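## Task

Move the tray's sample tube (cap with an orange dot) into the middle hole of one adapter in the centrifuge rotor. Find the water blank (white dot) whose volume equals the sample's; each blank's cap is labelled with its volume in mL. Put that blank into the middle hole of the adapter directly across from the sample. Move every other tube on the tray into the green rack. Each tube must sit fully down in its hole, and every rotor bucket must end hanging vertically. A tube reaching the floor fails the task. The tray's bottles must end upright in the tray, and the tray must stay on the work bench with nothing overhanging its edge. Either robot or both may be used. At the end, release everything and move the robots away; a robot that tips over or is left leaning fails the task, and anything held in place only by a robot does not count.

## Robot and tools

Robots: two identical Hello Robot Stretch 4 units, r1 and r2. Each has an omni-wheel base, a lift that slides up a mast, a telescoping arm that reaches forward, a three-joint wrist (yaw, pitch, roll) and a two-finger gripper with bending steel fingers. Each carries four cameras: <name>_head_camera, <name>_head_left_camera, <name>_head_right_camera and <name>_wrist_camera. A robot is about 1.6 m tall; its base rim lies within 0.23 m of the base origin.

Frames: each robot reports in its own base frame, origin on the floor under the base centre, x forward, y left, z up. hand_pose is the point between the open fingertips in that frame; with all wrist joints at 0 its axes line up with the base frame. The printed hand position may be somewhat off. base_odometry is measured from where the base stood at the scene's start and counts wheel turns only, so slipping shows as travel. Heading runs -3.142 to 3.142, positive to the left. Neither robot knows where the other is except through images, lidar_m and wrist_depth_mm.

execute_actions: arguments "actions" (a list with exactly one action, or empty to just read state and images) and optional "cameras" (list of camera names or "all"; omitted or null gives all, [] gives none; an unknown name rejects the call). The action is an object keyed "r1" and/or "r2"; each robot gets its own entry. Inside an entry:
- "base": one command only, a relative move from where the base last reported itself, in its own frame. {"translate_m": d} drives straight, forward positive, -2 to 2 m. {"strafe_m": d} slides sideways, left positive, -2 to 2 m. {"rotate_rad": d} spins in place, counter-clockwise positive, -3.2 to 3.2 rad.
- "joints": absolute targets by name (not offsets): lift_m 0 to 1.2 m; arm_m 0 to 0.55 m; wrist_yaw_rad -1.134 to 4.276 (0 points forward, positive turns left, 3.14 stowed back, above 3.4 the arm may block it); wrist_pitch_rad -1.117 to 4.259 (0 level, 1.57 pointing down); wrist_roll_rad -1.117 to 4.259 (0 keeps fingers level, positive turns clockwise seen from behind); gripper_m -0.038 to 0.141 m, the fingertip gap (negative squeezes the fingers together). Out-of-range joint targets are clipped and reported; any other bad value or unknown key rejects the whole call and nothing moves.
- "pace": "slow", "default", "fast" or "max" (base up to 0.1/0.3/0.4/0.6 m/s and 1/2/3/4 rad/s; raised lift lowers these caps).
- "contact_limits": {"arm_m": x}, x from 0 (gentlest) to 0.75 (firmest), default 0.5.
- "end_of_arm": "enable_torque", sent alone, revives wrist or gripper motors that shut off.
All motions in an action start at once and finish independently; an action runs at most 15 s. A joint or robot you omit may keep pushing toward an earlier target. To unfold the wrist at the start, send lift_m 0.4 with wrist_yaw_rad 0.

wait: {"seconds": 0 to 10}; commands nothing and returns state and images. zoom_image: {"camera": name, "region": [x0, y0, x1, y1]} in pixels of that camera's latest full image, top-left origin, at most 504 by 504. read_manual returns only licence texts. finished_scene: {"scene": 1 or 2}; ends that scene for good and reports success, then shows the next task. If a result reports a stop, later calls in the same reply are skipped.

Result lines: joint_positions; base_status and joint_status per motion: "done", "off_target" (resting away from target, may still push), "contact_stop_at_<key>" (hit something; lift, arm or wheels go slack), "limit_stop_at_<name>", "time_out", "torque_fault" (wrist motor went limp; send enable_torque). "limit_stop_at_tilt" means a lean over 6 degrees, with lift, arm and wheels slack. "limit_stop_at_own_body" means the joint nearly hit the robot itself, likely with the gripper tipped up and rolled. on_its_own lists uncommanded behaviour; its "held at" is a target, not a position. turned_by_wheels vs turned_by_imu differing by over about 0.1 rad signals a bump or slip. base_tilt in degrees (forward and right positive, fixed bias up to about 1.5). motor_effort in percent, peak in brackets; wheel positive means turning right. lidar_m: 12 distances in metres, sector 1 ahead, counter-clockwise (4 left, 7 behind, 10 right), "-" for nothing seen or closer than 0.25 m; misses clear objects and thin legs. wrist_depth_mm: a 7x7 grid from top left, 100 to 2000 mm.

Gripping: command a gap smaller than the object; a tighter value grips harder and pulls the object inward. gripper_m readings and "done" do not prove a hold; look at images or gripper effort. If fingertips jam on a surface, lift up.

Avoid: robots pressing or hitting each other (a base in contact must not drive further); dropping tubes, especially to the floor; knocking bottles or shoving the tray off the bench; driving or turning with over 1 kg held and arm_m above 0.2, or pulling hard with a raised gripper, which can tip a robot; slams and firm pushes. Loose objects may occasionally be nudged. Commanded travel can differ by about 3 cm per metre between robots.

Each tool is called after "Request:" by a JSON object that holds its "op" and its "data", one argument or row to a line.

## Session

Request:
{"op": "execute_actions", "data": {
  "actions": []
}}

Scene clock: 0.00 s.
r1.base_odometry: x=+0.000 y=+0.000 heading=+0.000 (m, m, rad; r1's odometry frame)
r1.turned_by_wheels: +0.000 (rad since the last result)
r1.turned_by_imu: +0.000 (rad since the last result)
r1.base_tilt: forward=-0.7 right=+0.1 (deg)
r1.lidar_m: 0.86 1.78 3.10 3.86 1.27 1.27 1.68 5.65 1.18 0.74 0.68 0.69
r1.base_status: not commanded
r1.joint_positions: lift_m=+0.257 arm_m=+0.001 wrist_yaw_rad=+3.205 wrist_pitch_rad=-0.005 wrist_roll_rad=+0.000 gripper_m=+0.057
r1.joint_status: not commanded
r1.motor_effort: lift_m=+21 arm_m=+0 wrist_yaw_rad=+1 wrist_pitch_rad=-7 wrist_roll_rad=+0 gripper_m=-2 wheel_0=+0 wheel_1=+0 wheel_2=+0 (%)
r1.hand_pose: x=-0.1219 y=+0.0688 z=+0.4369 quat_wxyz=(-0.032, +0.002, +0.000, +0.999) (m; r1's base frame)
r1.wrist_depth_mm: - 136 136 - - - - / - - 134 - - - - / - 107 134 - - 1499 1576 / - 118 141 - - - 1118 / 186 - - - - - 1098 / 205 1756 199 1661 208 1397 1118 / 202 1138 1042 137 1098 976 1078
r2.base_odometry: x=+0.000 y=+0.000 heading=+0.000 (m, m, rad; r2's odometry frame)
r2.turned_by_wheels: +0.000 (rad since the last result)
r2.turned_by_imu: +0.000 (rad since the last result)
r2.base_tilt: forward=-0.5 right=+0.4 (deg)
r2.lidar_m: 4.24 4.06 1.31 1.61 5.22 1.19 0.74 0.64 0.66 0.80 1.49 3.53
r2.base_status: not commanded
r2.joint_positions: lift_m=+0.258 arm_m=+0.002 wrist_yaw_rad=+3.230 wrist_pitch_rad=+0.003 wrist_roll_rad=+0.008 gripper_m=+0.057
r2.joint_status: not commanded
r2.motor_effort: lift_m=+21 arm_m=+0 wrist_yaw_rad=-4 wrist_pitch_rad=-6 wrist_roll_rad=+0 gripper_m=-4 wheel_0=+1 wheel_1=+0 wheel_2=+0 (%)
r2.hand_pose: x=-0.1217 y=+0.0615 z=+0.4347 quat_wxyz=(-0.044, -0.002, +0.004, +0.999) (m; r2's base frame)
r2.wrist_depth_mm: - 137 135 991 1205 1464 - / - - 135 991 1182 1537 - / - 107 135 991 1182 1464 1921 / - 117 136 960 1182 1499 - / 195 699 854 991 1182 1499 1921 / 208 732 198 976 193 1397 1464 / 208 707 809 114 1078 976 1025
pictures: r1_head_camera, r1_head_left_camera, r1_head_right_camera, r1_wrist_camera, r2_head_camera, r2_head_left_camera, r2_head_right_camera, r2_wrist_camera
Images, in order (width x height): r1_head_camera 420x560, r1_head_left_camera 420x672, r1_head_right_camera 420x672, r1_wrist_camera 616x392, r2_head_camera 420x560, r2_head_left_camera 420x672, r2_head_right_camera 420x672, r2_wrist_camera 616x392.

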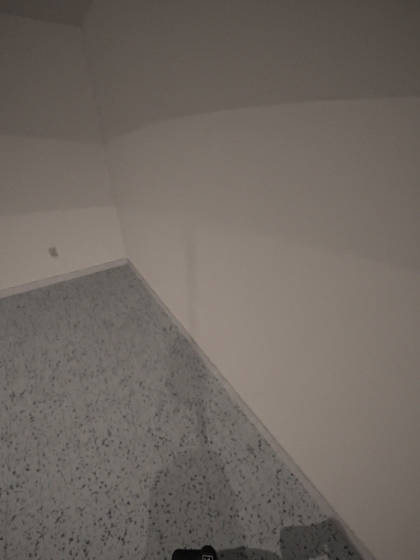

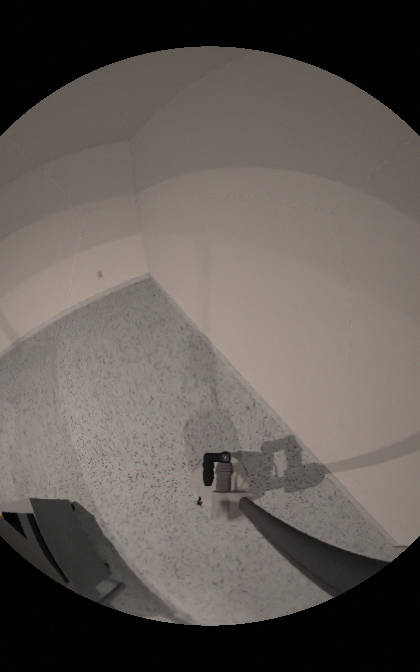

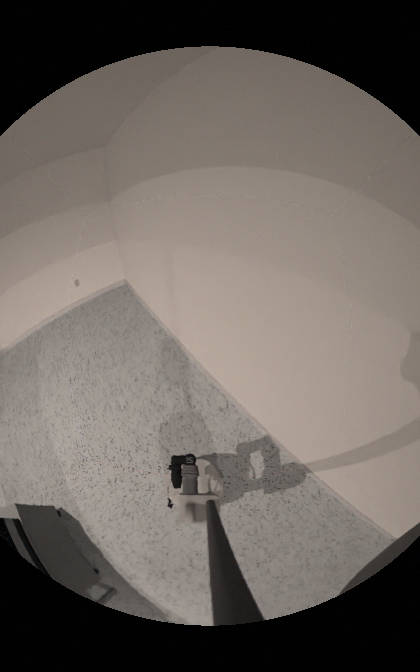

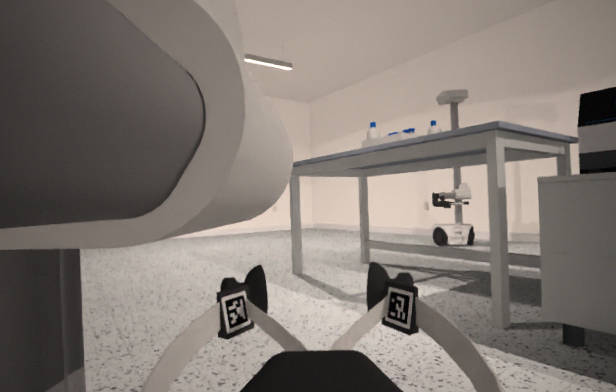

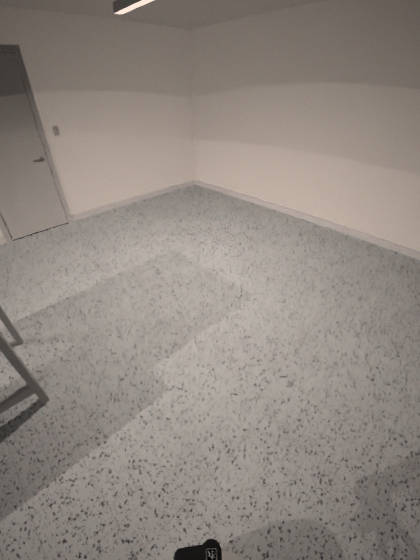

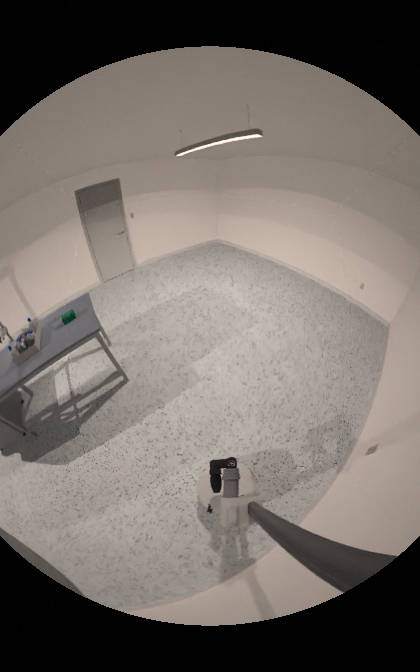

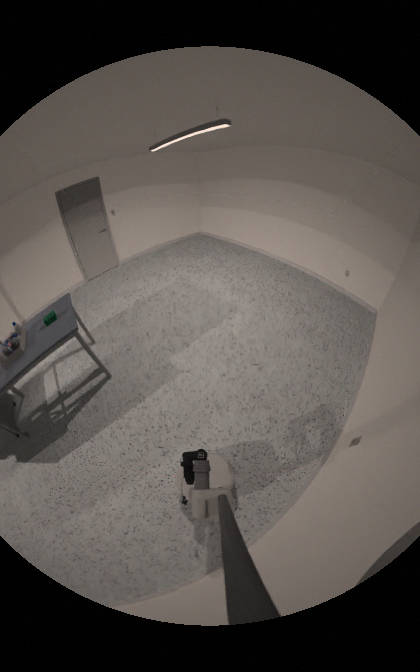

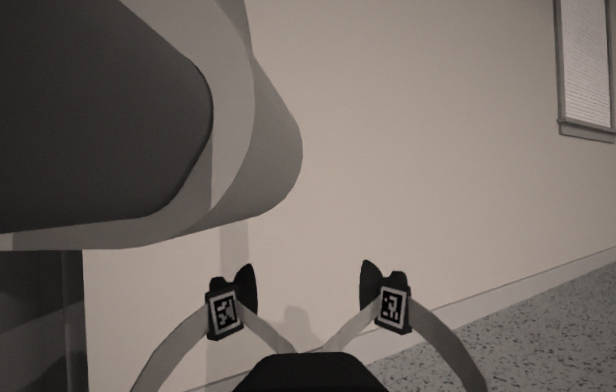

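Request:
{"op": "execute_actions", "data": {
  "actions": [
    {"r1":{"base":{"rotate_rad":2.245},"joints":{"lift_m":0.4,"wrist_yaw_rad":0,"gripper_m":0.042}},"r2":{"base":{"rotate_rad":0.722},"joints":{"lift_m":0.4,"wrist_yaw_rad":0,"gripper_m":0.036}}}
  ],
  "cameras": []
}}

Request:
{"op": "execute_actions", "data": {
  "actions": [
    {"r1":{"base":{"strafe_m":1.4},"joints":{"lift_m":0.65},"pace":"max"},"r2":{"base":{"strafe_m":1.0},"joints":{"lift_m":0.65},"pace":"max"}}
  ],
  "cameras": ["r1_head_camera","r2_head_camera","r1_wrist_camera","r2_wrist_camera"]
}}

Scene clock: 3.20 s.
r1.base_odometry: x=+0.000 y=+0.000 heading=+2.245 (m, m, rad; r1's odometry frame)
r1.turned_by_wheels: +2.245 (rad since the last result)
r1.turned_by_imu: +2.252 (rad since the last result)
r1.base_tilt: forward=-0.7 right=+0.0 (deg)
r1.lidar_m: 1.27 1.32 1.85 2.80 1.02 0.72 0.69 0.71 0.98 2.64 3.17 4.19
r1.base_status: done
r1.joint_positions: lift_m=+0.400 arm_m=+0.001 wrist_yaw_rad=+0.001 wrist_pitch_rad=-0.005 wrist_roll_rad=+0.000 gripper_m=+0.042
r1.joint_status: all done
r1.motor_effort: lift_m=+24(26) arm_m=+0(0) wrist_yaw_rad=-1(8) wrist_pitch_rad=-8(8) wrist_roll_rad=+0(0) gripper_m=-3(2) wheel_0=-1(8) wheel_1=-1(5) wheel_2=-2(12) (%)
r1.hand_pose: x=+0.4602 y=-0.0873 z=+0.5793 quat_wxyz=(+1.000, +0.000, -0.002, +0.000) (m; r1's base frame)
r1.wrist_depth_mm: - - - - - - - / - - 1661 1618 - - - / - - 1661 1661 - - - / 1397 1708 1098 1098 - - - / - 1138 1042 1025 1060 - - / 1983 1078 196 1042 189 1921 1863 / 1464 1078 1060 138 1205 1229 1336
r2.base_odometry: x=+0.000 y=+0.000 heading=+0.722 (m, m, rad; r2's odometry frame)
r2.turned_by_wheels: +0.722 (rad since the last result)
r2.turned_by_imu: +0.713 (rad since the last result)
r2.base_tilt: forward=-0.5 right=+0.4 (deg)
r2.lidar_m: 1.33 1.37 1.84 2.65 0.96 0.68 0.65 0.66 0.94 2.53 3.64 4.25
r2.base_status: done
r2.joint_positions: lift_m=+0.400 arm_m=+0.002 wrist_yaw_rad=+0.001 wrist_pitch_rad=+0.003 wrist_roll_rad=+0.008 gripper_m=+0.036
r2.joint_status: all done
r2.motor_effort: lift_m=+25(26) arm_m=+0(0) wrist_yaw_rad=-4(12) wrist_pitch_rad=-6(5) wrist_roll_rad=+0(1) gripper_m=-3(3) wheel_0=+1(5) wheel_1=+1(5) wheel_2=+1(9) (%)
r2.hand_pose: x=+0.4619 y=-0.0873 z=+0.5769 quat_wxyz=(+1.000, +0.004, +0.002, +0.000) (m; r2's base frame)
r2.wrist_depth_mm: - - - - - - - / - - - - - - - / 1464 - - - - - - / - - 1756 - - - - / - - - - - - - / - - 201 1863 193 1921 1921 / 1281 1138 1138 114 1366 1255 1281
pictures: none
No camera images: the call's "cameras" was empty. Leave "cameras" out to get every camera's image.

Scene clock: 7.20 s.
r1.base_odometry: x=-1.094 y=-0.874 heading=+2.245 (m, m, rad; r1's odometry frame)
r1.turned_by_wheels: +0.000 (rad since the last result)
r1.turned_by_imu: -0.003 (rad since the last result)
r1.base_tilt: forward=-0.7 right=+0.2 (deg)
r1.lidar_m: 1.25 1.31 4.48 3.00 1.03 0.74 0.71 0.73 0.98 2.67 1.82 1.32
r1.base_status: done
r1.joint_positions: lift_m=+0.650 arm_m=+0.001 wrist_yaw_rad=+0.000 wrist_pitch_rad=-0.005 wrist_roll_rad=+0.000 gripper_m=+0.042
r1.joint_status: all done
r1.motor_effort: lift_m=+22(28) arm_m=+0(0) wrist_yaw_rad=+0(1) wrist_pitch_rad=-7(7) wrist_roll_rad=+0(0) gripper_m=-4(1) wheel_0=+1(12) wheel_1=-1(20) wheel_2=+0(4) (%)
r1.hand_pose: x=+0.4601 y=-0.0874 z=+0.8295 quat_wxyz=(+1.000, +0.000, -0.002, +0.000) (m; r1's base frame)
r1.wrist_depth_mm: - - - - - - - / - - - - - - - / - - - - - - 1576 / - - - - - - 1618 / - 1229 1118 1078 1060 1182 1229 / - - 196 - 189 1708 1118 / 1983 1983 1756 138 1756 1499 1118
r2.base_odometry: x=-0.661 y=+0.750 heading=+0.722 (m, m, rad; r2's odometry frame)
r2.turned_by_wheels: +0.000 (rad since the last result)
r2.turned_by_imu: -0.002 (rad since the last result)
r2.base_tilt: forward=-0.5 right=+0.4 (deg)
r2.lidar_m: 1.30 1.37 1.93 2.74 0.94 0.69 0.65 0.70 0.94 2.52 4.65 1.35
r2.base_status: done
r2.joint_positions: lift_m=+0.650 arm_m=+0.002 wrist_yaw_rad=+0.000 wrist_pitch_rad=+0.003 wrist_roll_rad=+0.008 gripper_m=+0.036
r2.joint_status: all done
r2.motor_effort: lift_m=+24(28) arm_m=+0(0) wrist_yaw_rad=+1(4) wrist_pitch_rad=-6(6) wrist_roll_rad=-1(1) gripper_m=-3(2) wheel_0=-1(10) wheel_1=-1(16) wheel_2=+1(1) (%)
r2.hand_pose: x=+0.4619 y=-0.0874 z=+0.8270 quat_wxyz=(+1.000, +0.004, +0.002, +0.000) (m; r2's base frame)
r2.wrist_depth_mm: - - - - - - - / - - - - - - - / - - - - - - - / - - - 1499 - - - / 1336 1118 1138 1182 1118 1138 - / 1229 1808 201 - 193 - - / 1205 1537 1863 114 1921 1708 1661
pictures: r1_head_camera, r1_wrist_camera, r2_head_camera, r2_wrist_camera
Images, in order (width x height): r1_head_camera 420x560, r1_wrist_camera 616x392, r2_head_camera 420x560, r2_wrist_camera 616x392.

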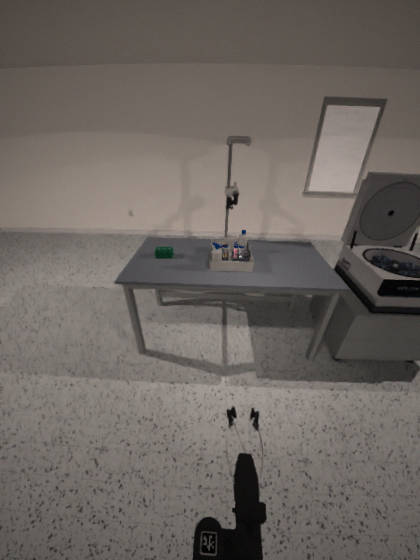

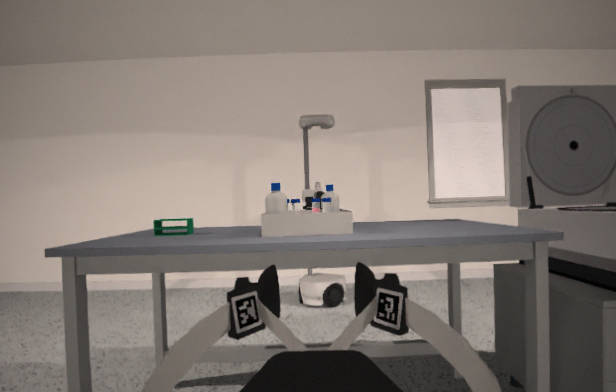

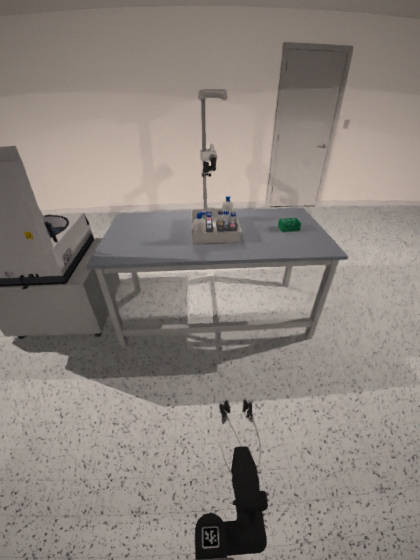

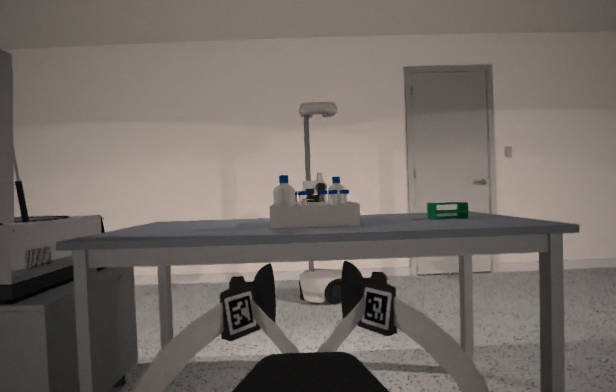

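Request:
{"op": "execute_actions", "data": {
  "actions": [
    {"r1":{"base":{"translate_m":0.98},"joints":{"lift_m":1.15,"wrist_pitch_rad":1.57},"pace":"fast"},"r2":{"base":{"translate_m":1.03},"joints":{"lift_m":1.15,"wrist_pitch_rad":1.57},"pace":"fast"}}
  ],
  "cameras": []
}}

Request:
{"op": "execute_actions", "data": {
  "actions": [
    {"r1":{"joints":{"arm_m":0.42},"pace":"fast"},"r2":{"joints":{"arm_m":0.2}}}
  ],
  "cameras": ["r1_wrist_camera","r2_wrist_camera","r2_head_left_camera","r1_head_left_camera"]
}}

Scene clock: 12.03 s.
r1.base_odometry: x=-1.706 y=-0.108 heading=+2.245 (m, m, rad; r1's odometry frame)
r1.turned_by_wheels: +0.000 (rad since the last result)
r1.turned_by_imu: -0.001 (rad since the last result)
r1.base_tilt: forward=-0.7 right=+0.1 (deg)
r1.lidar_m: 0.30 0.32 0.40 4.31 2.44 1.78 1.70 1.74 2.35 1.27 0.44 0.31
r1.base_status: done
r1.joint_positions: lift_m=+1.150 arm_m=+0.001 wrist_yaw_rad=+0.000 wrist_pitch_rad=+1.570 wrist_roll_rad=+0.000 gripper_m=+0.042
r1.joint_status: all done
r1.motor_effort: lift_m=+24(26) arm_m=+0(0) wrist_yaw_rad=+1(1) wrist_pitch_rad=-1(5) wrist_roll_rad=+0(0) gripper_m=-4(3) wheel_0=+0(5) wheel_1=+0(8) wheel_2=+0(14) (%)
r1.hand_pose: x=+0.1719 y=-0.0874 z=+1.0395 quat_wxyz=(+0.707, +0.000, +0.707, +0.000) (m; r1's base frame)
r1.wrist_depth_mm: 504 508 504 496 500 496 496 / 508 508 504 500 492 496 492 / 500 504 504 504 1255 1205 1060 / 1281 1255 1255 1255 1229 1229 1255 / 1255 1255 1229 1060 1255 1229 1229 / 1281 1281 196 1042 189 1255 1229 / 1281 1255 1229 138 1255 1182 1255
r2.base_odometry: x=+0.112 y=+1.431 heading=+0.722 (m, m, rad; r2's odometry frame)
r2.turned_by_wheels: +0.000 (rad since the last result)
r2.turned_by_imu: +0.000 (rad since the last result)
r2.base_tilt: forward=-0.4 right=+0.4 (deg)
r2.lidar_m: 0.28 0.30 0.42 1.36 2.43 1.76 1.69 1.75 2.38 4.48 0.44 0.29
r2.base_status: done
r2.joint_positions: lift_m=+1.150 arm_m=+0.002 wrist_yaw_rad=+0.000 wrist_pitch_rad=+1.570 wrist_roll_rad=+0.008 gripper_m=+0.036
r2.joint_status: all done
r2.motor_effort: lift_m=+25(28) arm_m=+0(0) wrist_yaw_rad=-1(3) wrist_pitch_rad=+1(2) wrist_roll_rad=-1(1) gripper_m=-2(4) wheel_0=+0(5) wheel_1=+1(5) wheel_2=+1(13) (%)
r2.hand_pose: x=+0.1736 y=-0.0874 z=+1.0394 quat_wxyz=(+0.707, +0.003, +0.707, -0.003) (m; r2's base frame)
r2.wrist_depth_mm: 504 500 500 500 500 504 496 / 500 504 500 500 500 500 496 / 504 504 512 1078 1078 1078 1060 / 1255 1255 1281 1281 1229 1281 1255 / 1255 1255 1042 1060 1255 1255 1255 / 1229 1255 206 1042 194 1255 1255 / 1255 1229 1229 114 1255 1255 1255
pictures: none
No camera images: the call's "cameras" was empty. Leave "cameras" out to get every camera's image.

Scene clock: 14.00 s.
r1.base_odometry: x=-1.706 y=-0.108 heading=+2.245 (m, m, rad; r1's odometry frame)
r1.turned_by_wheels: +0.000 (rad since the last result)
r1.turned_by_imu: +0.001 (rad since the last result)
r1.base_tilt: forward=-0.7 right=+0.1 (deg)
r1.lidar_m: 0.28 0.30 0.40 4.32 2.43 1.77 1.68 1.75 2.34 1.25 0.42 0.31
r1.base_status: not commanded
r1.joint_positions: lift_m=+1.150 arm_m=+0.418 wrist_yaw_rad=+0.000 wrist_pitch_rad=+1.570 wrist_roll_rad=+0.000 gripper_m=+0.042
r1.joint_status: all done
r1.motor_effort: lift_m=+24(24) arm_m=+9(12) wrist_yaw_rad=+0(0) wrist_pitch_rad=+0(0) wrist_roll_rad=+0(0) gripper_m=-5(4) wheel_0=+0(0) wheel_1=+0(0) wheel_2=+0(0) (%)
r1.hand_pose: x=+0.5897 y=-0.0874 z=+1.0395 quat_wxyz=(+0.707, +0.000, +0.707, +0.000) (m; r1's base frame)
r1.wrist_depth_mm: 508 500 496 484 357 496 488 / 504 504 496 496 466 492 492 / 508 496 488 492 480 492 492 / 504 504 436 433 449 492 488 / 504 500 496 492 488 492 488 / 500 504 196 488 188 488 484 / 500 504 496 138 496 488 484
r2.base_odometry: x=+0.112 y=+1.431 heading=+0.722 (m, m, rad; r2's odometry frame)
r2.turned_by_wheels: +0.000 (rad since the last result)
r2.turned_by_imu: +0.000 (rad since the last result)
r2.base_tilt: forward=-0.4 right=+0.4 (deg)
r2.lidar_m: 0.27 0.32 0.43 1.39 2.44 1.75 1.67 1.74 2.39 4.49 0.43 0.31
r2.base_status: not commanded
r2.joint_positions: lift_m=+1.150 arm_m=+0.199 wrist_yaw_rad=+0.000 wrist_pitch_rad=+1.570 wrist_roll_rad=+0.008 gripper_m=+0.036
r2.joint_status: all done
r2.motor_effort: lift_m=+25(25) arm_m=+8(10) wrist_yaw_rad=-3(1) wrist_pitch_rad=+1(2) wrist_roll_rad=-1(1) gripper_m=-6(4) wheel_0=+0(0) wheel_1=+0(1) wheel_2=+1(1) (%)
r2.hand_pose: x=+0.3697 y=-0.0874 z=+1.0394 quat_wxyz=(+0.707, +0.003, +0.707, -0.003) (m; r2's base frame)
r2.wrist_depth_mm: 496 504 466 496 500 500 500 / 496 500 366 496 496 500 500 / 500 496 500 496 500 504 496 / 500 500 500 504 500 504 500 / 500 500 504 496 504 500 504 / 1229 1281 204 1042 194 1281 1255 / 1281 1229 1025 114 1229 1255 1255
pictures: r1_head_left_camera, r1_wrist_camera, r2_head_left_camera, r2_wrist_camera
Images, in order (width x height): r1_head_left_camera 420x672, r1_wrist_camera 616x392, r2_head_left_camera 420x672, r2_wrist_camera 616x392.

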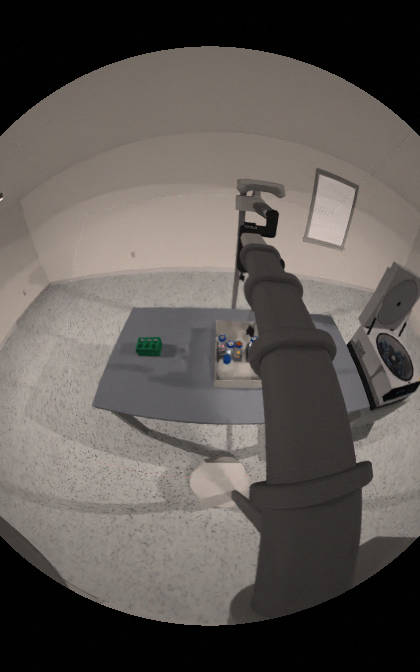

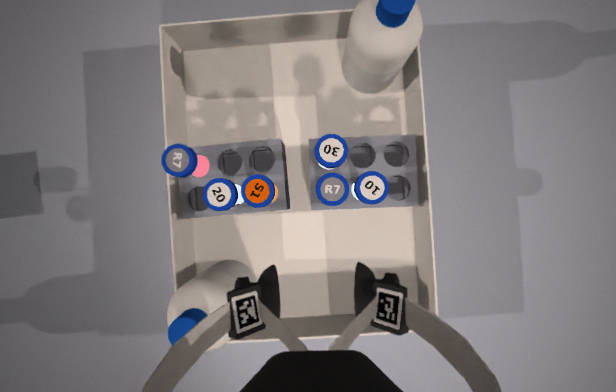

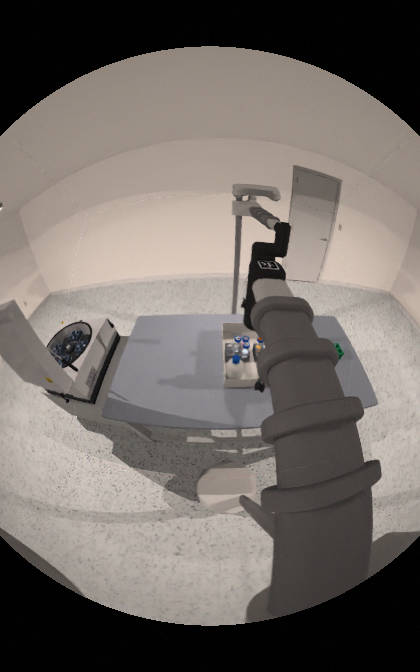

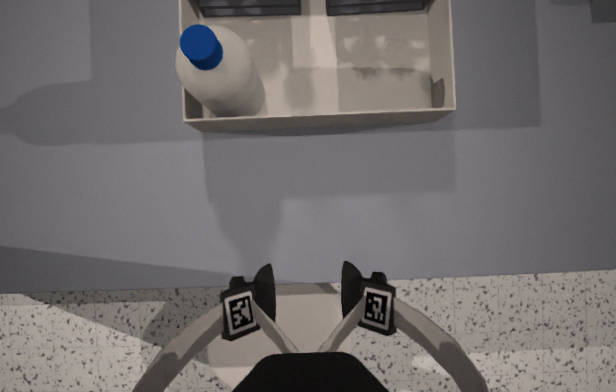

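Request:
{"op": "execute_actions", "data": {
  "actions": [
    {"r1":{"base":{"strafe_m":0.062},"joints":{"arm_m":0.487,"wrist_roll_rad":1.57,"lift_m":1.06}},"r2":{"base":{"strafe_m":-0.135}}}
  ],
  "cameras": ["r1_wrist_camera"]
}}

Scene clock: 16.27 s.
r1.base_odometry: x=-1.754 y=-0.147 heading=+2.245 (m, m, rad; r1's odometry frame)
r1.turned_by_wheels: +0.000 (rad since the last result)
r1.turned_by_imu: +0.001 (rad since the last result)
r1.base_tilt: forward=-0.7 right=+0.2 (deg)
r1.lidar_m: 0.29 0.30 0.43 4.25 2.40 1.79 1.68 1.73 2.36 1.25 0.42 0.31
r1.base_status: done
r1.joint_positions: lift_m=+1.060 arm_m=+0.485 wrist_yaw_rad=+0.000 wrist_pitch_rad=+1.570 wrist_roll_rad=+1.569 gripper_m=+0.042
r1.joint_status: all done
r1.motor_effort: lift_m=+17(22) arm_m=+8(8) wrist_yaw_rad=+1(0) wrist_pitch_rad=-1(1) wrist_roll_rad=+1(7) gripper_m=-5(0) wheel_0=+1(7) wheel_1=-1(10) wheel_2=+0(4) (%)
r1.hand_pose: x=+0.6567 y=-0.0874 z=+0.9501 quat_wxyz=(+0.501, +0.500, +0.500, -0.499) (m; r1's base frame)
r1.wrist_depth_mm: 413 410 410 413 407 410 404 / 243 276 373 359 410 407 407 / 410 314 404 345 404 404 407 / 404 410 404 362 404 402 407 / 413 402 404 343 407 399 404 / 410 399 196 286 189 270 404 / 404 366 347 138 370 224 402
r2.base_odometry: x=+0.201 y=+1.330 heading=+0.723 (m, m, rad; r2's odometry frame)
r2.turned_by_wheels: +0.000 (rad since the last result)
r2.turned_by_imu: +0.001 (rad since the last result)
r2.base_tilt: forward=-0.4 right=+0.4 (deg)
r2.lidar_m: 0.29 0.30 0.43 1.38 2.44 1.76 1.67 1.75 2.38 4.34 0.45 0.30
r2.base_status: done
r2.joint_positions: lift_m=+1.150 arm_m=+0.199 wrist_yaw_rad=+0.000 wrist_pitch_rad=+1.570 wrist_roll_rad=+0.008 gripper_m=+0.036
r2.joint_status: not commanded
r2.motor_effort: lift_m=+25(25) arm_m=+8(8) wrist_yaw_rad=-3(2) wrist_pitch_rad=+1(1) wrist_roll_rad=-2(1) gripper_m=-4(4) wheel_0=+1(7) wheel_1=+2(7) wheel_2=+1(2) (%)
r2.hand_pose: x=+0.3698 y=-0.0874 z=+1.0394 quat_wxyz=(+0.707, +0.003, +0.707, -0.003) (m; r2's base frame)
r2.wrist_depth_mm: 459 492 496 496 500 496 504 / 399 415 500 496 500 504 500 / 504 500 496 504 500 500 500 / 500 496 500 500 500 504 496 / 496 500 504 500 500 496 500 / 1255 1229 204 1060 193 1229 1205 / 1255 1281 1060 114 1229 1255 1255
pictures: r1_wrist_camera
Images, in order (width x height): r1_wrist_camera 616x392.

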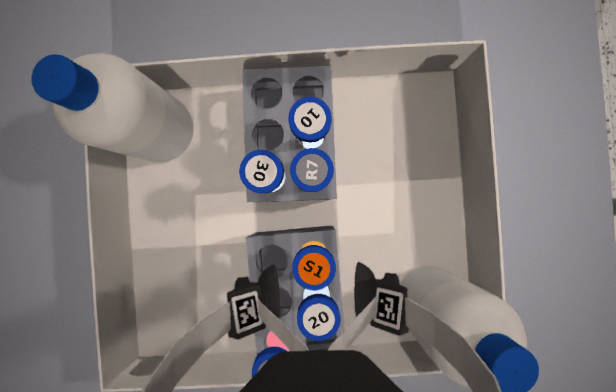

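Request:
{"op": "execute_actions", "data": {
  "actions": [
    {"r1":{"base":{"strafe_m":-0.004},"joints":{"arm_m":0.490,"lift_m":0.995}},"r2":{"base":{"translate_m":0.035}}}
  ],
  "cameras": ["r1_wrist_camera"]
}}

Request:
{"op": "execute_actions", "data": {
  "actions": [
    {"r1":{"joints":{"gripper_m":0.005}}}
  ],
  "cameras": ["r1_wrist_camera"]
}}

Request:
{"op": "execute_actions", "data": {
  "actions": [
    {"r1":{"joints":{"lift_m":1.14}}}
  ],
  "cameras": ["r1_wrist_camera","r2_head_camera","r2_head_left_camera"]
}}

Scene clock: 18.30 s.
r1.base_odometry: x=-1.751 y=-0.144 heading=+2.245 (m, m, rad; r1's odometry frame)
r1.turned_by_wheels: +0.000 (rad since the last result)
r1.turned_by_imu: +0.001 (rad since the last result)
r1.base_tilt: forward=-0.7 right=+0.1 (deg)
r1.lidar_m: 0.29 0.31 0.43 4.24 2.44 1.75 1.69 1.73 2.36 1.25 0.44 0.30
r1.base_status: done
r1.joint_positions: lift_m=+0.995 arm_m=+0.488 wrist_yaw_rad=+0.000 wrist_pitch_rad=+1.570 wrist_roll_rad=+1.569 gripper_m=+0.042
r1.joint_status: all done
r1.motor_effort: lift_m=+17(17) arm_m=+9(7) wrist_yaw_rad=+0(0) wrist_pitch_rad=-1(1) wrist_roll_rad=+2(1) gripper_m=-1(3) wheel_0=+0(7) wheel_1=+1(4) wheel_2=+0(2) (%)
r1.hand_pose: x=+0.6596 y=-0.0874 z=+0.8851 quat_wxyz=(+0.501, +0.500, +0.500, -0.499) (m; r1's base frame)
r1.wrist_depth_mm: 204 347 304 297 306 294 343 / 200 257 338 281 340 338 343 / 255 300 342 282 340 340 340 / 309 340 338 281 340 340 340 / 304 342 342 290 340 336 342 / 325 342 197 218 190 274 312 / 320 338 336 138 334 201 197
r2.base_odometry: x=+0.227 y=+1.353 heading=+0.723 (m, m, rad; r2's odometry frame)
r2.turned_by_wheels: +0.000 (rad since the last result)
r2.turned_by_imu: +0.000 (rad since the last result)
r2.base_tilt: forward=-0.4 right=+0.4 (deg)
r2.lidar_m: 0.25 0.26 0.38 1.26 2.47 1.77 1.71 1.79 2.43 4.35 0.39 0.26
r2.base_status: done
r2.joint_positions: lift_m=+1.150 arm_m=+0.199 wrist_yaw_rad=+0.000 wrist_pitch_rad=+1.570 wrist_roll_rad=+0.008 gripper_m=+0.036
r2.joint_status: not commanded
r2.motor_effort: lift_m=+25(25) arm_m=+8(8) wrist_yaw_rad=-3(2) wrist_pitch_rad=+1(1) wrist_roll_rad=-1(1) gripper_m=-4(5) wheel_0=-1(4) wheel_1=+0(6) wheel_2=+1(8) (%)
r2.hand_pose: x=+0.3698 y=-0.0874 z=+1.0394 quat_wxyz=(+0.707, +0.003, +0.707, -0.003) (m; r2's base frame)
r2.wrist_depth_mm: 500 469 492 496 500 504 500 / 359 500 496 496 496 496 500 / 504 439 496 500 500 500 500 / 496 496 496 504 504 500 504 / 504 500 500 504 504 500 500 / 500 504 206 500 195 1229 1255 / 1281 1255 1025 114 1229 1255 1255
pictures: r1_wrist_camera
Images, in order (width x height): r1_wrist_camera 616x392.

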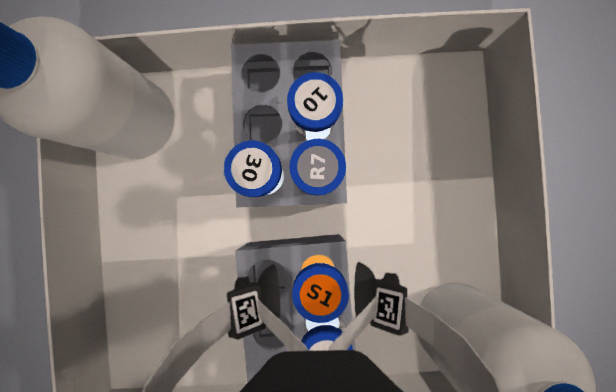

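Scene clock: 19.47 s.
r1.base_odometry: x=-1.751 y=-0.144 heading=+2.245 (m, m, rad; r1's odometry frame)
r1.turned_by_wheels: +0.000 (rad since the last result)
r1.turned_by_imu: +0.000 (rad since the last result)
r1.base_tilt: forward=-0.7 right=+0.2 (deg)
r1.lidar_m: 0.29 0.30 0.43 4.25 2.42 1.77 1.68 1.74 2.36 1.24 0.41 0.30
r1.base_status: not commanded
r1.joint_positions: lift_m=+0.995 arm_m=+0.488 wrist_yaw_rad=+0.000 wrist_pitch_rad=+1.570 wrist_roll_rad=+1.569 gripper_m=+0.005
r1.joint_status: all done
r1.motor_effort: lift_m=+17(17) arm_m=+9(9) wrist_yaw_rad=+0(0) wrist_pitch_rad=-1(0) wrist_roll_rad=+2(2) gripper_m=-16(15) wheel_0=-1(0) wheel_1=+1(1) wheel_2=+0(0) (%)
r1.hand_pose: x=+0.6596 y=-0.0874 z=+0.8851 quat_wxyz=(+0.501, +0.500, +0.500, -0.499) (m; r1's base frame)
r1.wrist_depth_mm: 204 347 303 298 306 294 345 / 200 257 336 281 340 340 343 / 255 300 342 273 340 338 342 / 307 342 338 281 340 340 338 / 304 338 340 283 340 338 342 / 324 340 185 211 182 263 312 / 324 338 342 134 336 200 197
r2.base_odometry: x=+0.227 y=+1.353 heading=+0.723 (m, m, rad; r2's odometry frame)
r2.turned_by_wheels: +0.000 (rad since the last result)
r2.turned_by_imu: +0.000 (rad since the last result)
r2.base_tilt: forward=-0.4 right=+0.4 (deg)
r2.lidar_m: 0.25 0.25 0.39 1.26 2.48 1.78 1.72 1.81 2.40 4.35 0.40 0.28
r2.base_status: not commanded
r2.joint_positions: lift_m=+1.150 arm_m=+0.199 wrist_yaw_rad=+0.000 wrist_pitch_rad=+1.570 wrist_roll_rad=+0.008 gripper_m=+0.036
r2.joint_status: not commanded
r2.motor_effort: lift_m=+25(25) arm_m=+8(8) wrist_yaw_rad=-1(1) wrist_pitch_rad=+1(1) wrist_roll_rad=+0(1) gripper_m=-5(4) wheel_0=-1(1) wheel_1=+0(0) wheel_2=+1(1) (%)
r2.hand_pose: x=+0.3698 y=-0.0874 z=+1.0394 quat_wxyz=(+0.707, +0.003, +0.707, -0.003) (m; r2's base frame)
r2.wrist_depth_mm: 500 469 492 492 496 500 496 / 353 496 496 496 496 496 500 / 500 442 496 496 500 504 500 / 500 500 500 500 496 500 500 / 500 500 500 504 500 504 504 / 500 500 205 504 193 1229 1255 / 1255 1255 1042 114 1281 1255 1255
pictures: r1_wrist_camera
Images, in order (width x height): r1_wrist_camera 616x392.

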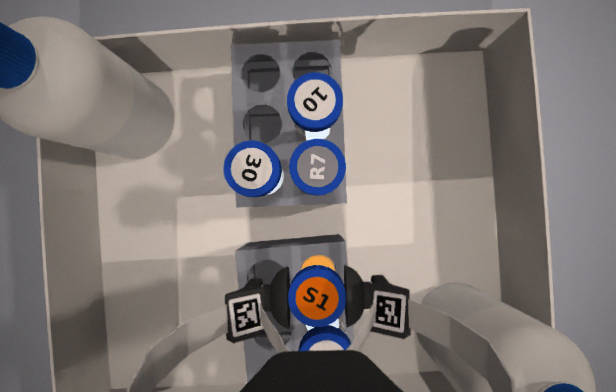

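Scene clock: 21.13 s.
r1.base_odometry: x=-1.751 y=-0.144 heading=+2.245 (m, m, rad; r1's odometry frame)
r1.turned_by_wheels: +0.000 (rad since the last result)
r1.turned_by_imu: +0.001 (rad since the last result)
r1.base_tilt: forward=-0.8 right=+0.2 (deg)
r1.lidar_m: 0.29 0.33 0.42 4.25 2.40 1.79 1.70 1.74 2.35 1.24 0.43 0.30
r1.base_status: not commanded
r1.joint_positions: lift_m=+1.140 arm_m=+0.488 wrist_yaw_rad=+0.000 wrist_pitch_rad=+1.570 wrist_roll_rad=+1.569 gripper_m=+0.005
r1.joint_status: all done
r1.motor_effort: lift_m=+25(25) arm_m=+9(9) wrist_yaw_rad=-1(0) wrist_pitch_rad=-1(1) wrist_roll_rad=+2(1) gripper_m=-17(17) wheel_0=-1(1) wheel_1=+1(1) wheel_2=+0(0) (%)
r1.hand_pose: x=+0.6596 y=-0.0874 z=+1.0294 quat_wxyz=(+0.501, +0.500, +0.500, -0.499) (m; r1's base frame)
r1.wrist_depth_mm: 492 492 492 488 488 492 1229 / 488 488 488 488 488 492 1255 / 488 351 484 459 484 488 866 / 488 484 477 424 484 484 676 / 484 484 480 424 480 480 480 / 492 488 185 211 182 480 480 / 484 484 484 157 480 480 480
r2.base_odometry: x=+0.227 y=+1.353 heading=+0.723 (m, m, rad; r2's odometry frame)
r2.turned_by_wheels: +0.000 (rad since the last result)
r2.turned_by_imu: +0.000 (rad since the last result)
r2.base_tilt: forward=-0.4 right=+0.4 (deg)
r2.lidar_m: 0.25 0.27 0.37 1.27 2.47 1.77 1.70 1.79 2.42 4.35 0.38 0.27
r2.base_status: not commanded
r2.joint_positions: lift_m=+1.150 arm_m=+0.199 wrist_yaw_rad=+0.000 wrist_pitch_rad=+1.570 wrist_roll_rad=+0.008 gripper_m=+0.036
r2.joint_status: not commanded
r2.motor_effort: lift_m=+25(25) arm_m=+8(8) wrist_yaw_rad=-3(2) wrist_pitch_rad=+2(1) wrist_roll_rad=-1(0) gripper_m=-4(5) wheel_0=-1(1) wheel_1=+0(0) wheel_2=+1(1) (%)
r2.hand_pose: x=+0.3698 y=-0.0874 z=+1.0394 quat_wxyz=(+0.707, +0.003, +0.707, -0.003) (m; r2's base frame)
r2.wrist_depth_mm: 500 466 492 492 504 500 500 / 357 496 496 496 504 500 496 / 500 439 500 492 496 500 500 / 500 496 504 504 500 500 500 / 504 500 500 500 504 500 500 / 500 504 205 496 194 1255 1255 / 1255 1255 1042 114 1255 1229 1229
pictures: r1_wrist_camera, r2_head_camera, r2_head_left_camera
Images, in order (width x height): r1_wrist_camera 616x392, r2_head_camera 420x560, r2_head_left_camera 420x672.

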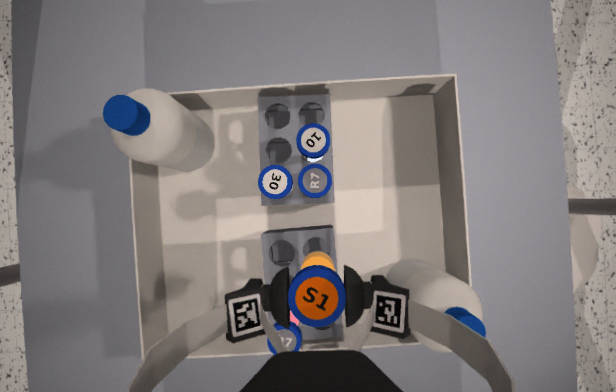

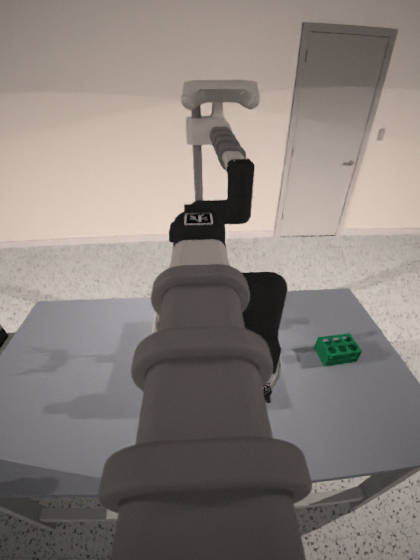

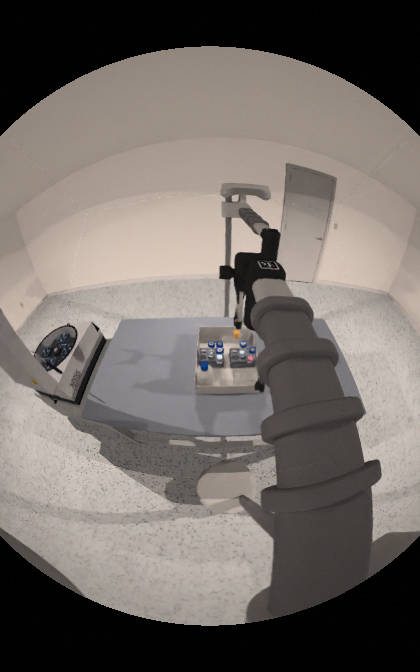

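Request:
{"op": "execute_actions", "data": {
  "actions": [
    {"r1":{"base":{"strafe_m":-0.4},"joints":{"wrist_roll_rad":0}}}
  ],
  "cameras": ["r2_head_camera","r1_head_right_camera","r2_head_left_camera"]
}}

Request:
{"op": "zoom_image", "data": {
  "camera": "r2_head_left_camera",
  "region": [120,290,270,400]
}}

Request:
{"op": "execute_actions", "data": {
  "actions": [
    {"r1":{"base":{"strafe_m":-0.75},"joints":{"arm_m":0.46,"lift_m":1.1}},"r2":{"joints":{"arm_m":0.48,"lift_m":1.08}}}
  ],
  "cameras": ["r1_wrist_camera","r2_wrist_camera"]
}}

Scene clock: 24.57 s.
r1.base_odometry: x=-1.438 y=+0.105 heading=+2.245 (m, m, rad; r1's odometry frame)
r1.turned_by_wheels: +0.000 (rad since the last result)
r1.turned_by_imu: +0.002 (rad since the last result)
r1.base_tilt: forward=-0.7 right=+0.1 (deg)
r1.lidar_m: 0.30 0.32 0.41 4.65 2.42 1.77 1.68 1.74 2.34 1.27 0.44 0.31
r1.base_status: done
r1.joint_positions: lift_m=+1.140 arm_m=+0.488 wrist_yaw_rad=+0.000 wrist_pitch_rad=+1.570 wrist_roll_rad=+0.001 gripper_m=+0.005
r1.joint_status: all done
r1.motor_effort: lift_m=+25(25) arm_m=+9(9) wrist_yaw_rad=+1(0) wrist_pitch_rad=-1(1) wrist_roll_rad=-1(5) gripper_m=-15(15) wheel_0=+0(9) wheel_1=-2(4) wheel_2=+0(0) (%)
r1.hand_pose: x=+0.6597 y=-0.0874 z=+1.0294 quat_wxyz=(+0.707, +0.000, +0.707, +0.000) (m; r1's base frame)
r1.wrist_depth_mm: 500 488 492 492 488 484 480 / 351 488 492 484 484 480 480 / 492 449 488 488 484 480 480 / 492 477 484 484 484 484 477 / 397 433 492 488 480 480 480 / 484 484 186 211 182 484 480 / 488 484 492 157 484 480 480
r2.base_odometry: x=+0.227 y=+1.353 heading=+0.723 (m, m, rad; r2's odometry frame)
r2.turned_by_wheels: +0.000 (rad since the last result)
r2.turned_by_imu: +0.000 (rad since the last result)
r2.base_tilt: forward=-0.5 right=+0.4 (deg)
r2.lidar_m: 0.25 0.25 0.35 1.26 2.48 1.78 1.69 1.78 2.41 4.36 0.37 0.28
r2.base_status: not commanded
r2.joint_positions: lift_m=+1.150 arm_m=+0.199 wrist_yaw_rad=+0.000 wrist_pitch_rad=+1.570 wrist_roll_rad=+0.008 gripper_m=+0.036
r2.joint_status: not commanded
r2.motor_effort: lift_m=+25(25) arm_m=+8(8) wrist_yaw_rad=-1(3) wrist_pitch_rad=+1(1) wrist_roll_rad=-1(2) gripper_m=-3(6) wheel_0=-1(1) wheel_1=+0(0) wheel_2=+1(1) (%)
r2.hand_pose: x=+0.3698 y=-0.0874 z=+1.0394 quat_wxyz=(+0.707, +0.003, +0.707, -0.003) (m; r2's base frame)
r2.wrist_depth_mm: 500 469 492 492 500 496 500 / 357 500 500 500 500 500 500 / 504 442 496 496 496 500 504 / 500 500 500 500 500 500 504 / 504 504 500 500 496 500 500 / 500 500 205 504 193 1255 1255 / 1255 1281 1042 114 1255 1255 1255
pictures: r1_head_right_camera, r2_head_camera, r2_head_left_camera
Images, in order (width x height): r1_head_right_camera 420x672, r2_head_camera 420x560, r2_head_left_camera 420x672.

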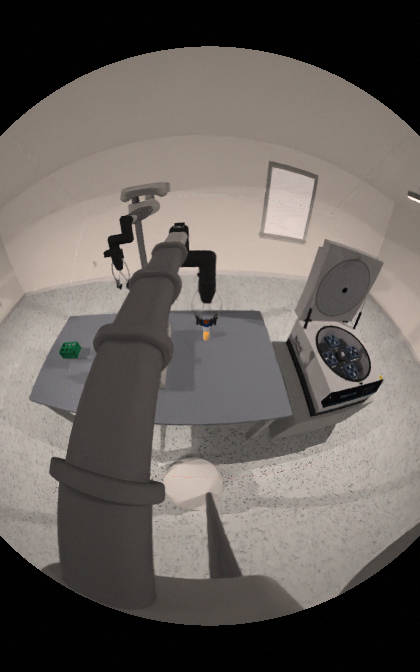

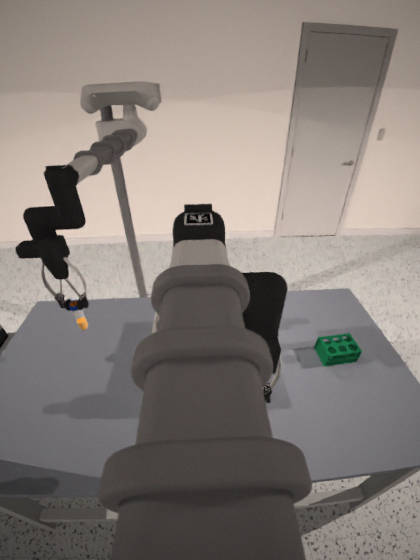

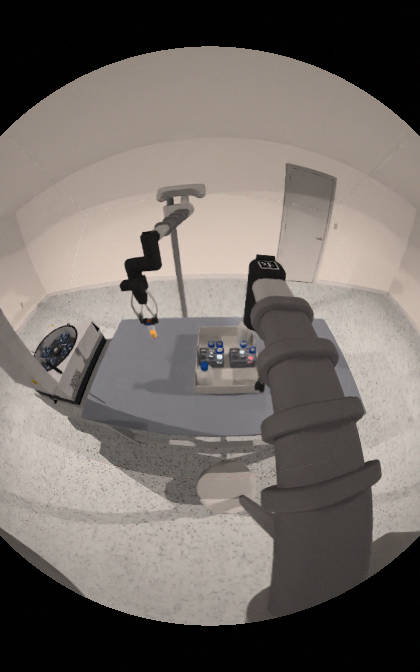

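Region (120, 290, 270, 400) of r2_head_left_camera's 420x672 image, scaled by 3.360, with more detail than that image has; it fills the top 370 rows of this view, and the rest is white.

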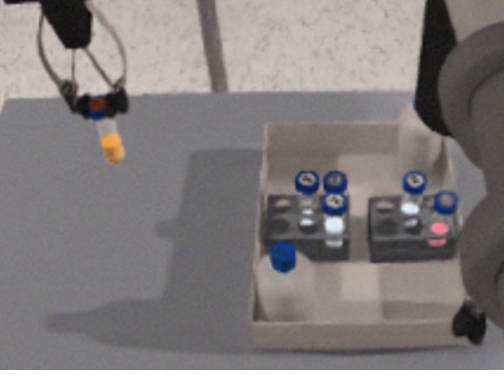

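Scene clock: 28.40 s.
r1.base_odometry: x=-0.852 y=+0.573 heading=+2.245 (m, m, rad; r1's odometry frame)
r1.turned_by_wheels: +0.000 (rad since the last result)
r1.turned_by_imu: +0.003 (rad since the last result)
r1.base_tilt: forward=-0.6 right=+0.1 (deg)
r1.lidar_m: 0.30 0.33 0.46 1.20 2.44 1.76 1.66 1.73 2.32 3.35 0.46 0.32
r1.base_status: done
r1.joint_positions: lift_m=+1.100 arm_m=+0.462 wrist_yaw_rad=+0.000 wrist_pitch_rad=+1.570 wrist_roll_rad=+0.001 gripper_m=+0.005
r1.joint_status: all done
r1.motor_effort: lift_m=+17(24) arm_m=-9(13) wrist_yaw_rad=+0(0) wrist_pitch_rad=-1(1) wrist_roll_rad=-1(1) gripper_m=-16(17) wheel_0=+0(8) wheel_1=+0(9) wheel_2=+0(2) (%)
r1.hand_pose: x=+0.6327 y=-0.0874 z=+0.9901 quat_wxyz=(+0.707, +0.000, +0.707, +0.000) (m; r1's base frame)
r1.wrist_depth_mm: 500 1255 404 404 402 404 397 / 500 1042 402 402 480 466 442 / 492 1205 407 462 462 459 477 / 462 1229 399 473 459 459 433 / 459 1205 661 449 459 459 452 / 455 1205 185 211 182 436 455 / 455 683 530 157 488 433 430
r2.base_odometry: x=+0.227 y=+1.353 heading=+0.723 (m, m, rad; r2's odometry frame)
r2.turned_by_wheels: +0.000 (rad since the last result)
r2.turned_by_imu: +0.000 (rad since the last result)
r2.base_tilt: forward=-0.4 right=+0.4 (deg)
r2.lidar_m: 0.25 0.25 0.39 1.28 2.49 1.81 1.69 1.82 2.43 4.34 0.36 0.28
r2.base_status: not commanded
r2.joint_positions: lift_m=+1.080 arm_m=+0.479 wrist_yaw_rad=+0.000 wrist_pitch_rad=+1.570 wrist_roll_rad=+0.008 gripper_m=+0.036
r2.joint_status: all done
r2.motor_effort: lift_m=+17(23) arm_m=+8(8) wrist_yaw_rad=-6(2) wrist_pitch_rad=+1(0) wrist_roll_rad=+0(0) gripper_m=-4(4) wheel_0=-1(1) wheel_1=+0(0) wheel_2=+0(1) (%)
r2.hand_pose: x=+0.6498 y=-0.0874 z=+0.9701 quat_wxyz=(+0.707, +0.003, +0.707, -0.003) (m; r2's base frame)
r2.wrist_depth_mm: 430 427 430 353 430 430 427 / 397 430 424 297 430 430 430 / 397 424 427 427 430 430 430 / 366 373 424 427 427 430 430 / 368 345 397 368 430 433 433 / 410 430 205 427 194 430 433 / 357 366 430 114 430 430 430
pictures: r1_wrist_camera, r2_wrist_camera
Images, in order (width x height): r1_wrist_camera 616x392, r2_wrist_camera 616x392.

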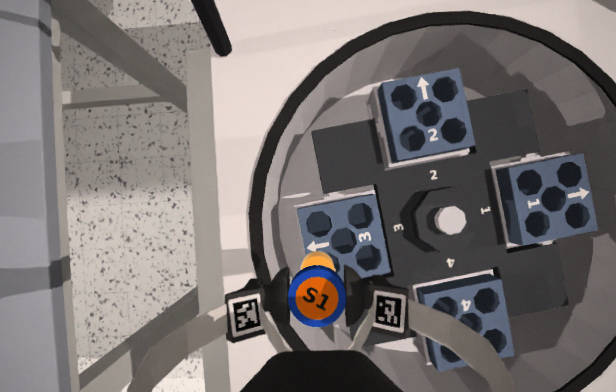

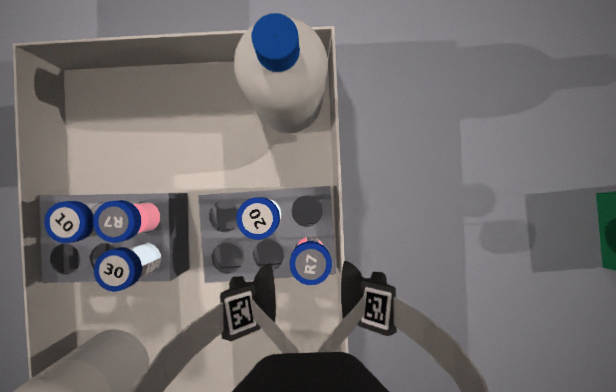

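Request:
{"op": "execute_actions", "data": {
  "actions": [
    {"r1":{"base":{"strafe_m":-0.032},"joints":{"arm_m":0.471,"lift_m":1.01}},"r2":{"base":{"strafe_m":-0.003},"joints":{"lift_m":0.994}}}
  ],
  "cameras": ["r1_wrist_camera","r2_wrist_camera"]
}}

Scene clock: 30.73 s.
r1.base_odometry: x=-0.827 y=+0.593 heading=+2.244 (m, m, rad; r1's odometry frame)
r1.turned_by_wheels: +0.000 (rad since the last result)
r1.turned_by_imu: +0.001 (rad since the last result)
r1.base_tilt: forward=-0.8 right=+0.1 (deg)
r1.lidar_m: 0.30 0.32 0.46 1.22 2.42 1.75 1.66 1.71 2.34 3.32 0.45 0.33
r1.base_status: done
r1.joint_positions: lift_m=+1.010 arm_m=+0.469 wrist_yaw_rad=+0.000 wrist_pitch_rad=+1.570 wrist_roll_rad=+0.001 gripper_m=+0.005
r1.joint_status: all done
r1.motor_effort: lift_m=+17(18) arm_m=+8(11) wrist_yaw_rad=+0(1) wrist_pitch_rad=-1(1) wrist_roll_rad=-1(1) gripper_m=-17(16) wheel_0=+0(8) wheel_1=+0(10) wheel_2=+0(2) (%)
r1.hand_pose: x=+0.6406 y=-0.0874 z=+0.9000 quat_wxyz=(+0.707, +0.000, +0.707, +0.000) (m; r1's base frame)
r1.wrist_depth_mm: 647 750 312 312 373 373 342 / 1138 866 315 424 357 368 379 / 1118 1138 315 373 373 370 370 / 1118 1118 330 373 375 368 343 / 1118 1118 340 345 370 370 353 / 1118 1118 186 211 182 368 370 / 1118 699 312 157 370 340 402
r2.base_odometry: x=+0.229 y=+1.351 heading=+0.722 (m, m, rad; r2's odometry frame)
r2.turned_by_wheels: +0.000 (rad since the last result)
r2.turned_by_imu: +0.000 (rad since the last result)
r2.base_tilt: forward=-0.4 right=+0.4 (deg)
r2.lidar_m: 0.25 0.25 0.37 1.24 2.49 1.76 1.70 1.80 2.46 4.34 0.37 0.28
r2.base_status: done
r2.joint_positions: lift_m=+0.994 arm_m=+0.479 wrist_yaw_rad=+0.000 wrist_pitch_rad=+1.570 wrist_roll_rad=+0.008 gripper_m=+0.036
r2.joint_status: all done
r2.motor_effort: lift_m=+17(16) arm_m=+8(8) wrist_yaw_rad=-1(2) wrist_pitch_rad=+2(2) wrist_roll_rad=-1(1) gripper_m=-6(4) wheel_0=+0(4) wheel_1=-1(6) wheel_2=-1(1) (%)
r2.hand_pose: x=+0.6498 y=-0.0874 z=+0.8841 quat_wxyz=(+0.707, +0.003, +0.707, -0.003) (m; r2's base frame)
r2.wrist_depth_mm: 322 330 204 206 345 343 343 / 342 342 342 290 343 342 345 / 343 342 342 342 343 343 345 / 283 322 291 282 343 345 343 / 228 283 283 282 345 345 343 / 223 343 205 223 194 345 343 / 345 345 345 114 345 343 345
pictures: r1_wrist_camera, r2_wrist_camera
Images, in order (width x height): r1_wrist_camera 616x392, r2_wrist_camera 616x392.

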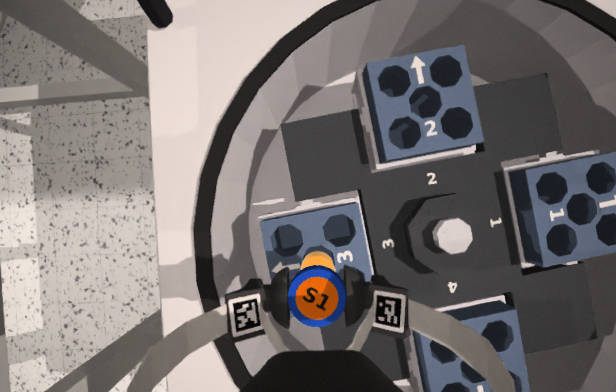

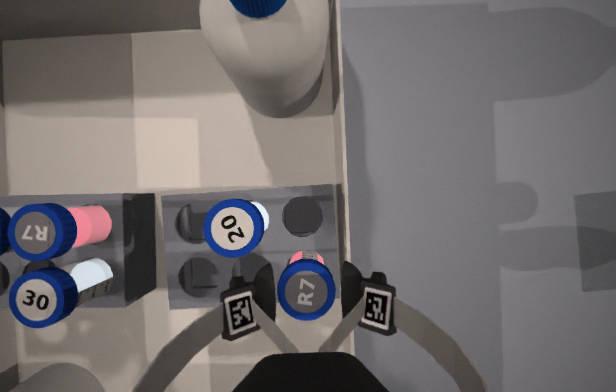

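Request:
{"op": "execute_actions", "data": {
  "actions": [
    {"r1":{"base":{"strafe_m":-0.002},"joints":{"lift_m":0.918},"pace":"slow"},"r2":{"joints":{"gripper_m":0.0}}}
  ],
  "cameras": ["r1_wrist_camera","r2_wrist_camera"]
}}

Scene clock: 32.80 s.
r1.base_odometry: x=-0.826 y=+0.595 heading=+2.244 (m, m, rad; r1's odometry frame)
r1.turned_by_wheels: +0.000 (rad since the last result)
r1.turned_by_imu: +0.001 (rad since the last result)
r1.base_tilt: forward=-0.6 right=+0.1 (deg)
r1.lidar_m: 0.31 0.30 0.45 1.20 2.42 1.75 1.66 1.73 2.34 3.31 0.46 0.33
r1.base_status: done
r1.joint_positions: lift_m=+0.918 arm_m=+0.469 wrist_yaw_rad=+0.000 wrist_pitch_rad=+1.570 wrist_roll_rad=+0.001 gripper_m=+0.005
r1.joint_status: all done
r1.motor_effort: lift_m=+16(17) arm_m=+8(8) wrist_yaw_rad=+0(0) wrist_pitch_rad=-1(1) wrist_roll_rad=-1(2) gripper_m=-14(15) wheel_0=+0(4) wheel_1=-1(4) wheel_2=+0(9) (%)
r1.hand_pose: x=+0.6406 y=-0.0874 z=+0.8081 quat_wxyz=(+0.707, +0.000, +0.707, +0.000) (m; r1's base frame)
r1.wrist_depth_mm: 609 221 221 294 289 253 329 / 1042 223 235 332 272 258 279 / 1042 223 289 283 281 278 278 / 1042 222 320 282 282 279 277 / 1042 223 276 256 281 259 277 / 1042 222 186 211 182 278 278 / 1042 222 257 156 281 253 256
r2.base_odometry: x=+0.229 y=+1.351 heading=+0.722 (m, m, rad; r2's odometry frame)
r2.turned_by_wheels: +0.000 (rad since the last result)
r2.turned_by_imu: +0.000 (rad since the last result)
r2.base_tilt: forward=-0.4 right=+0.4 (deg)
r2.lidar_m: 0.25 0.28 0.35 1.25 2.46 1.80 1.69 1.78 2.43 4.36 0.38 0.27
r2.base_status: not commanded
r2.joint_positions: lift_m=+0.994 arm_m=+0.479 wrist_yaw_rad=+0.000 wrist_pitch_rad=+1.570 wrist_roll_rad=+0.008 gripper_m=+0.000
r2.joint_status: all done
r2.motor_effort: lift_m=+17(17) arm_m=+8(8) wrist_yaw_rad=+0(1) wrist_pitch_rad=+2(1) wrist_roll_rad=+0(1) gripper_m=-17(20) wheel_0=+0(0) wheel_1=+0(0) wheel_2=-1(0) (%)
r2.hand_pose: x=+0.6498 y=-0.0874 z=+0.8841 quat_wxyz=(+0.707, +0.003, +0.707, -0.003) (m; r2's base frame)
r2.wrist_depth_mm: 324 332 204 206 345 343 342 / 342 340 342 290 343 345 343 / 342 342 343 342 343 343 343 / 282 319 294 285 345 345 345 / 227 283 285 285 347 343 345 / 224 343 189 213 189 345 345 / 343 345 343 114 343 343 347
pictures: r1_wrist_camera, r2_wrist_camera
Images, in order (width x height): r1_wrist_camera 616x392, r2_wrist_camera 616x392.

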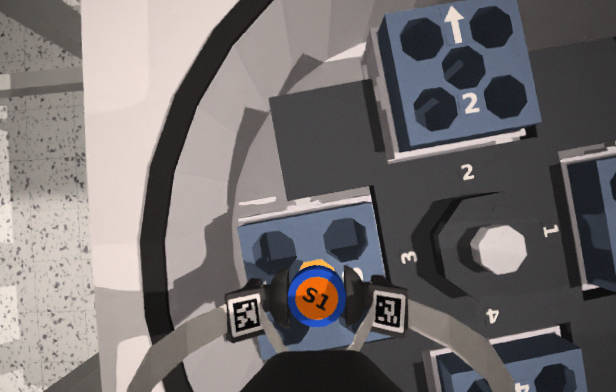

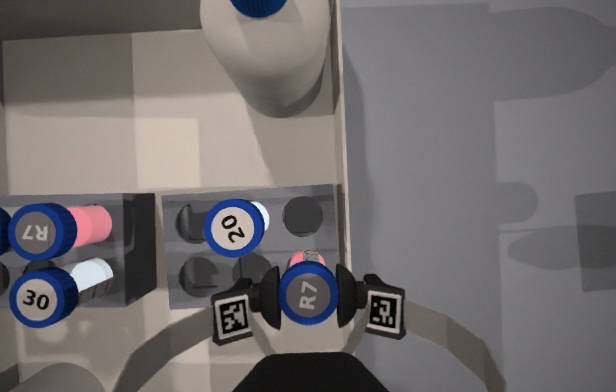

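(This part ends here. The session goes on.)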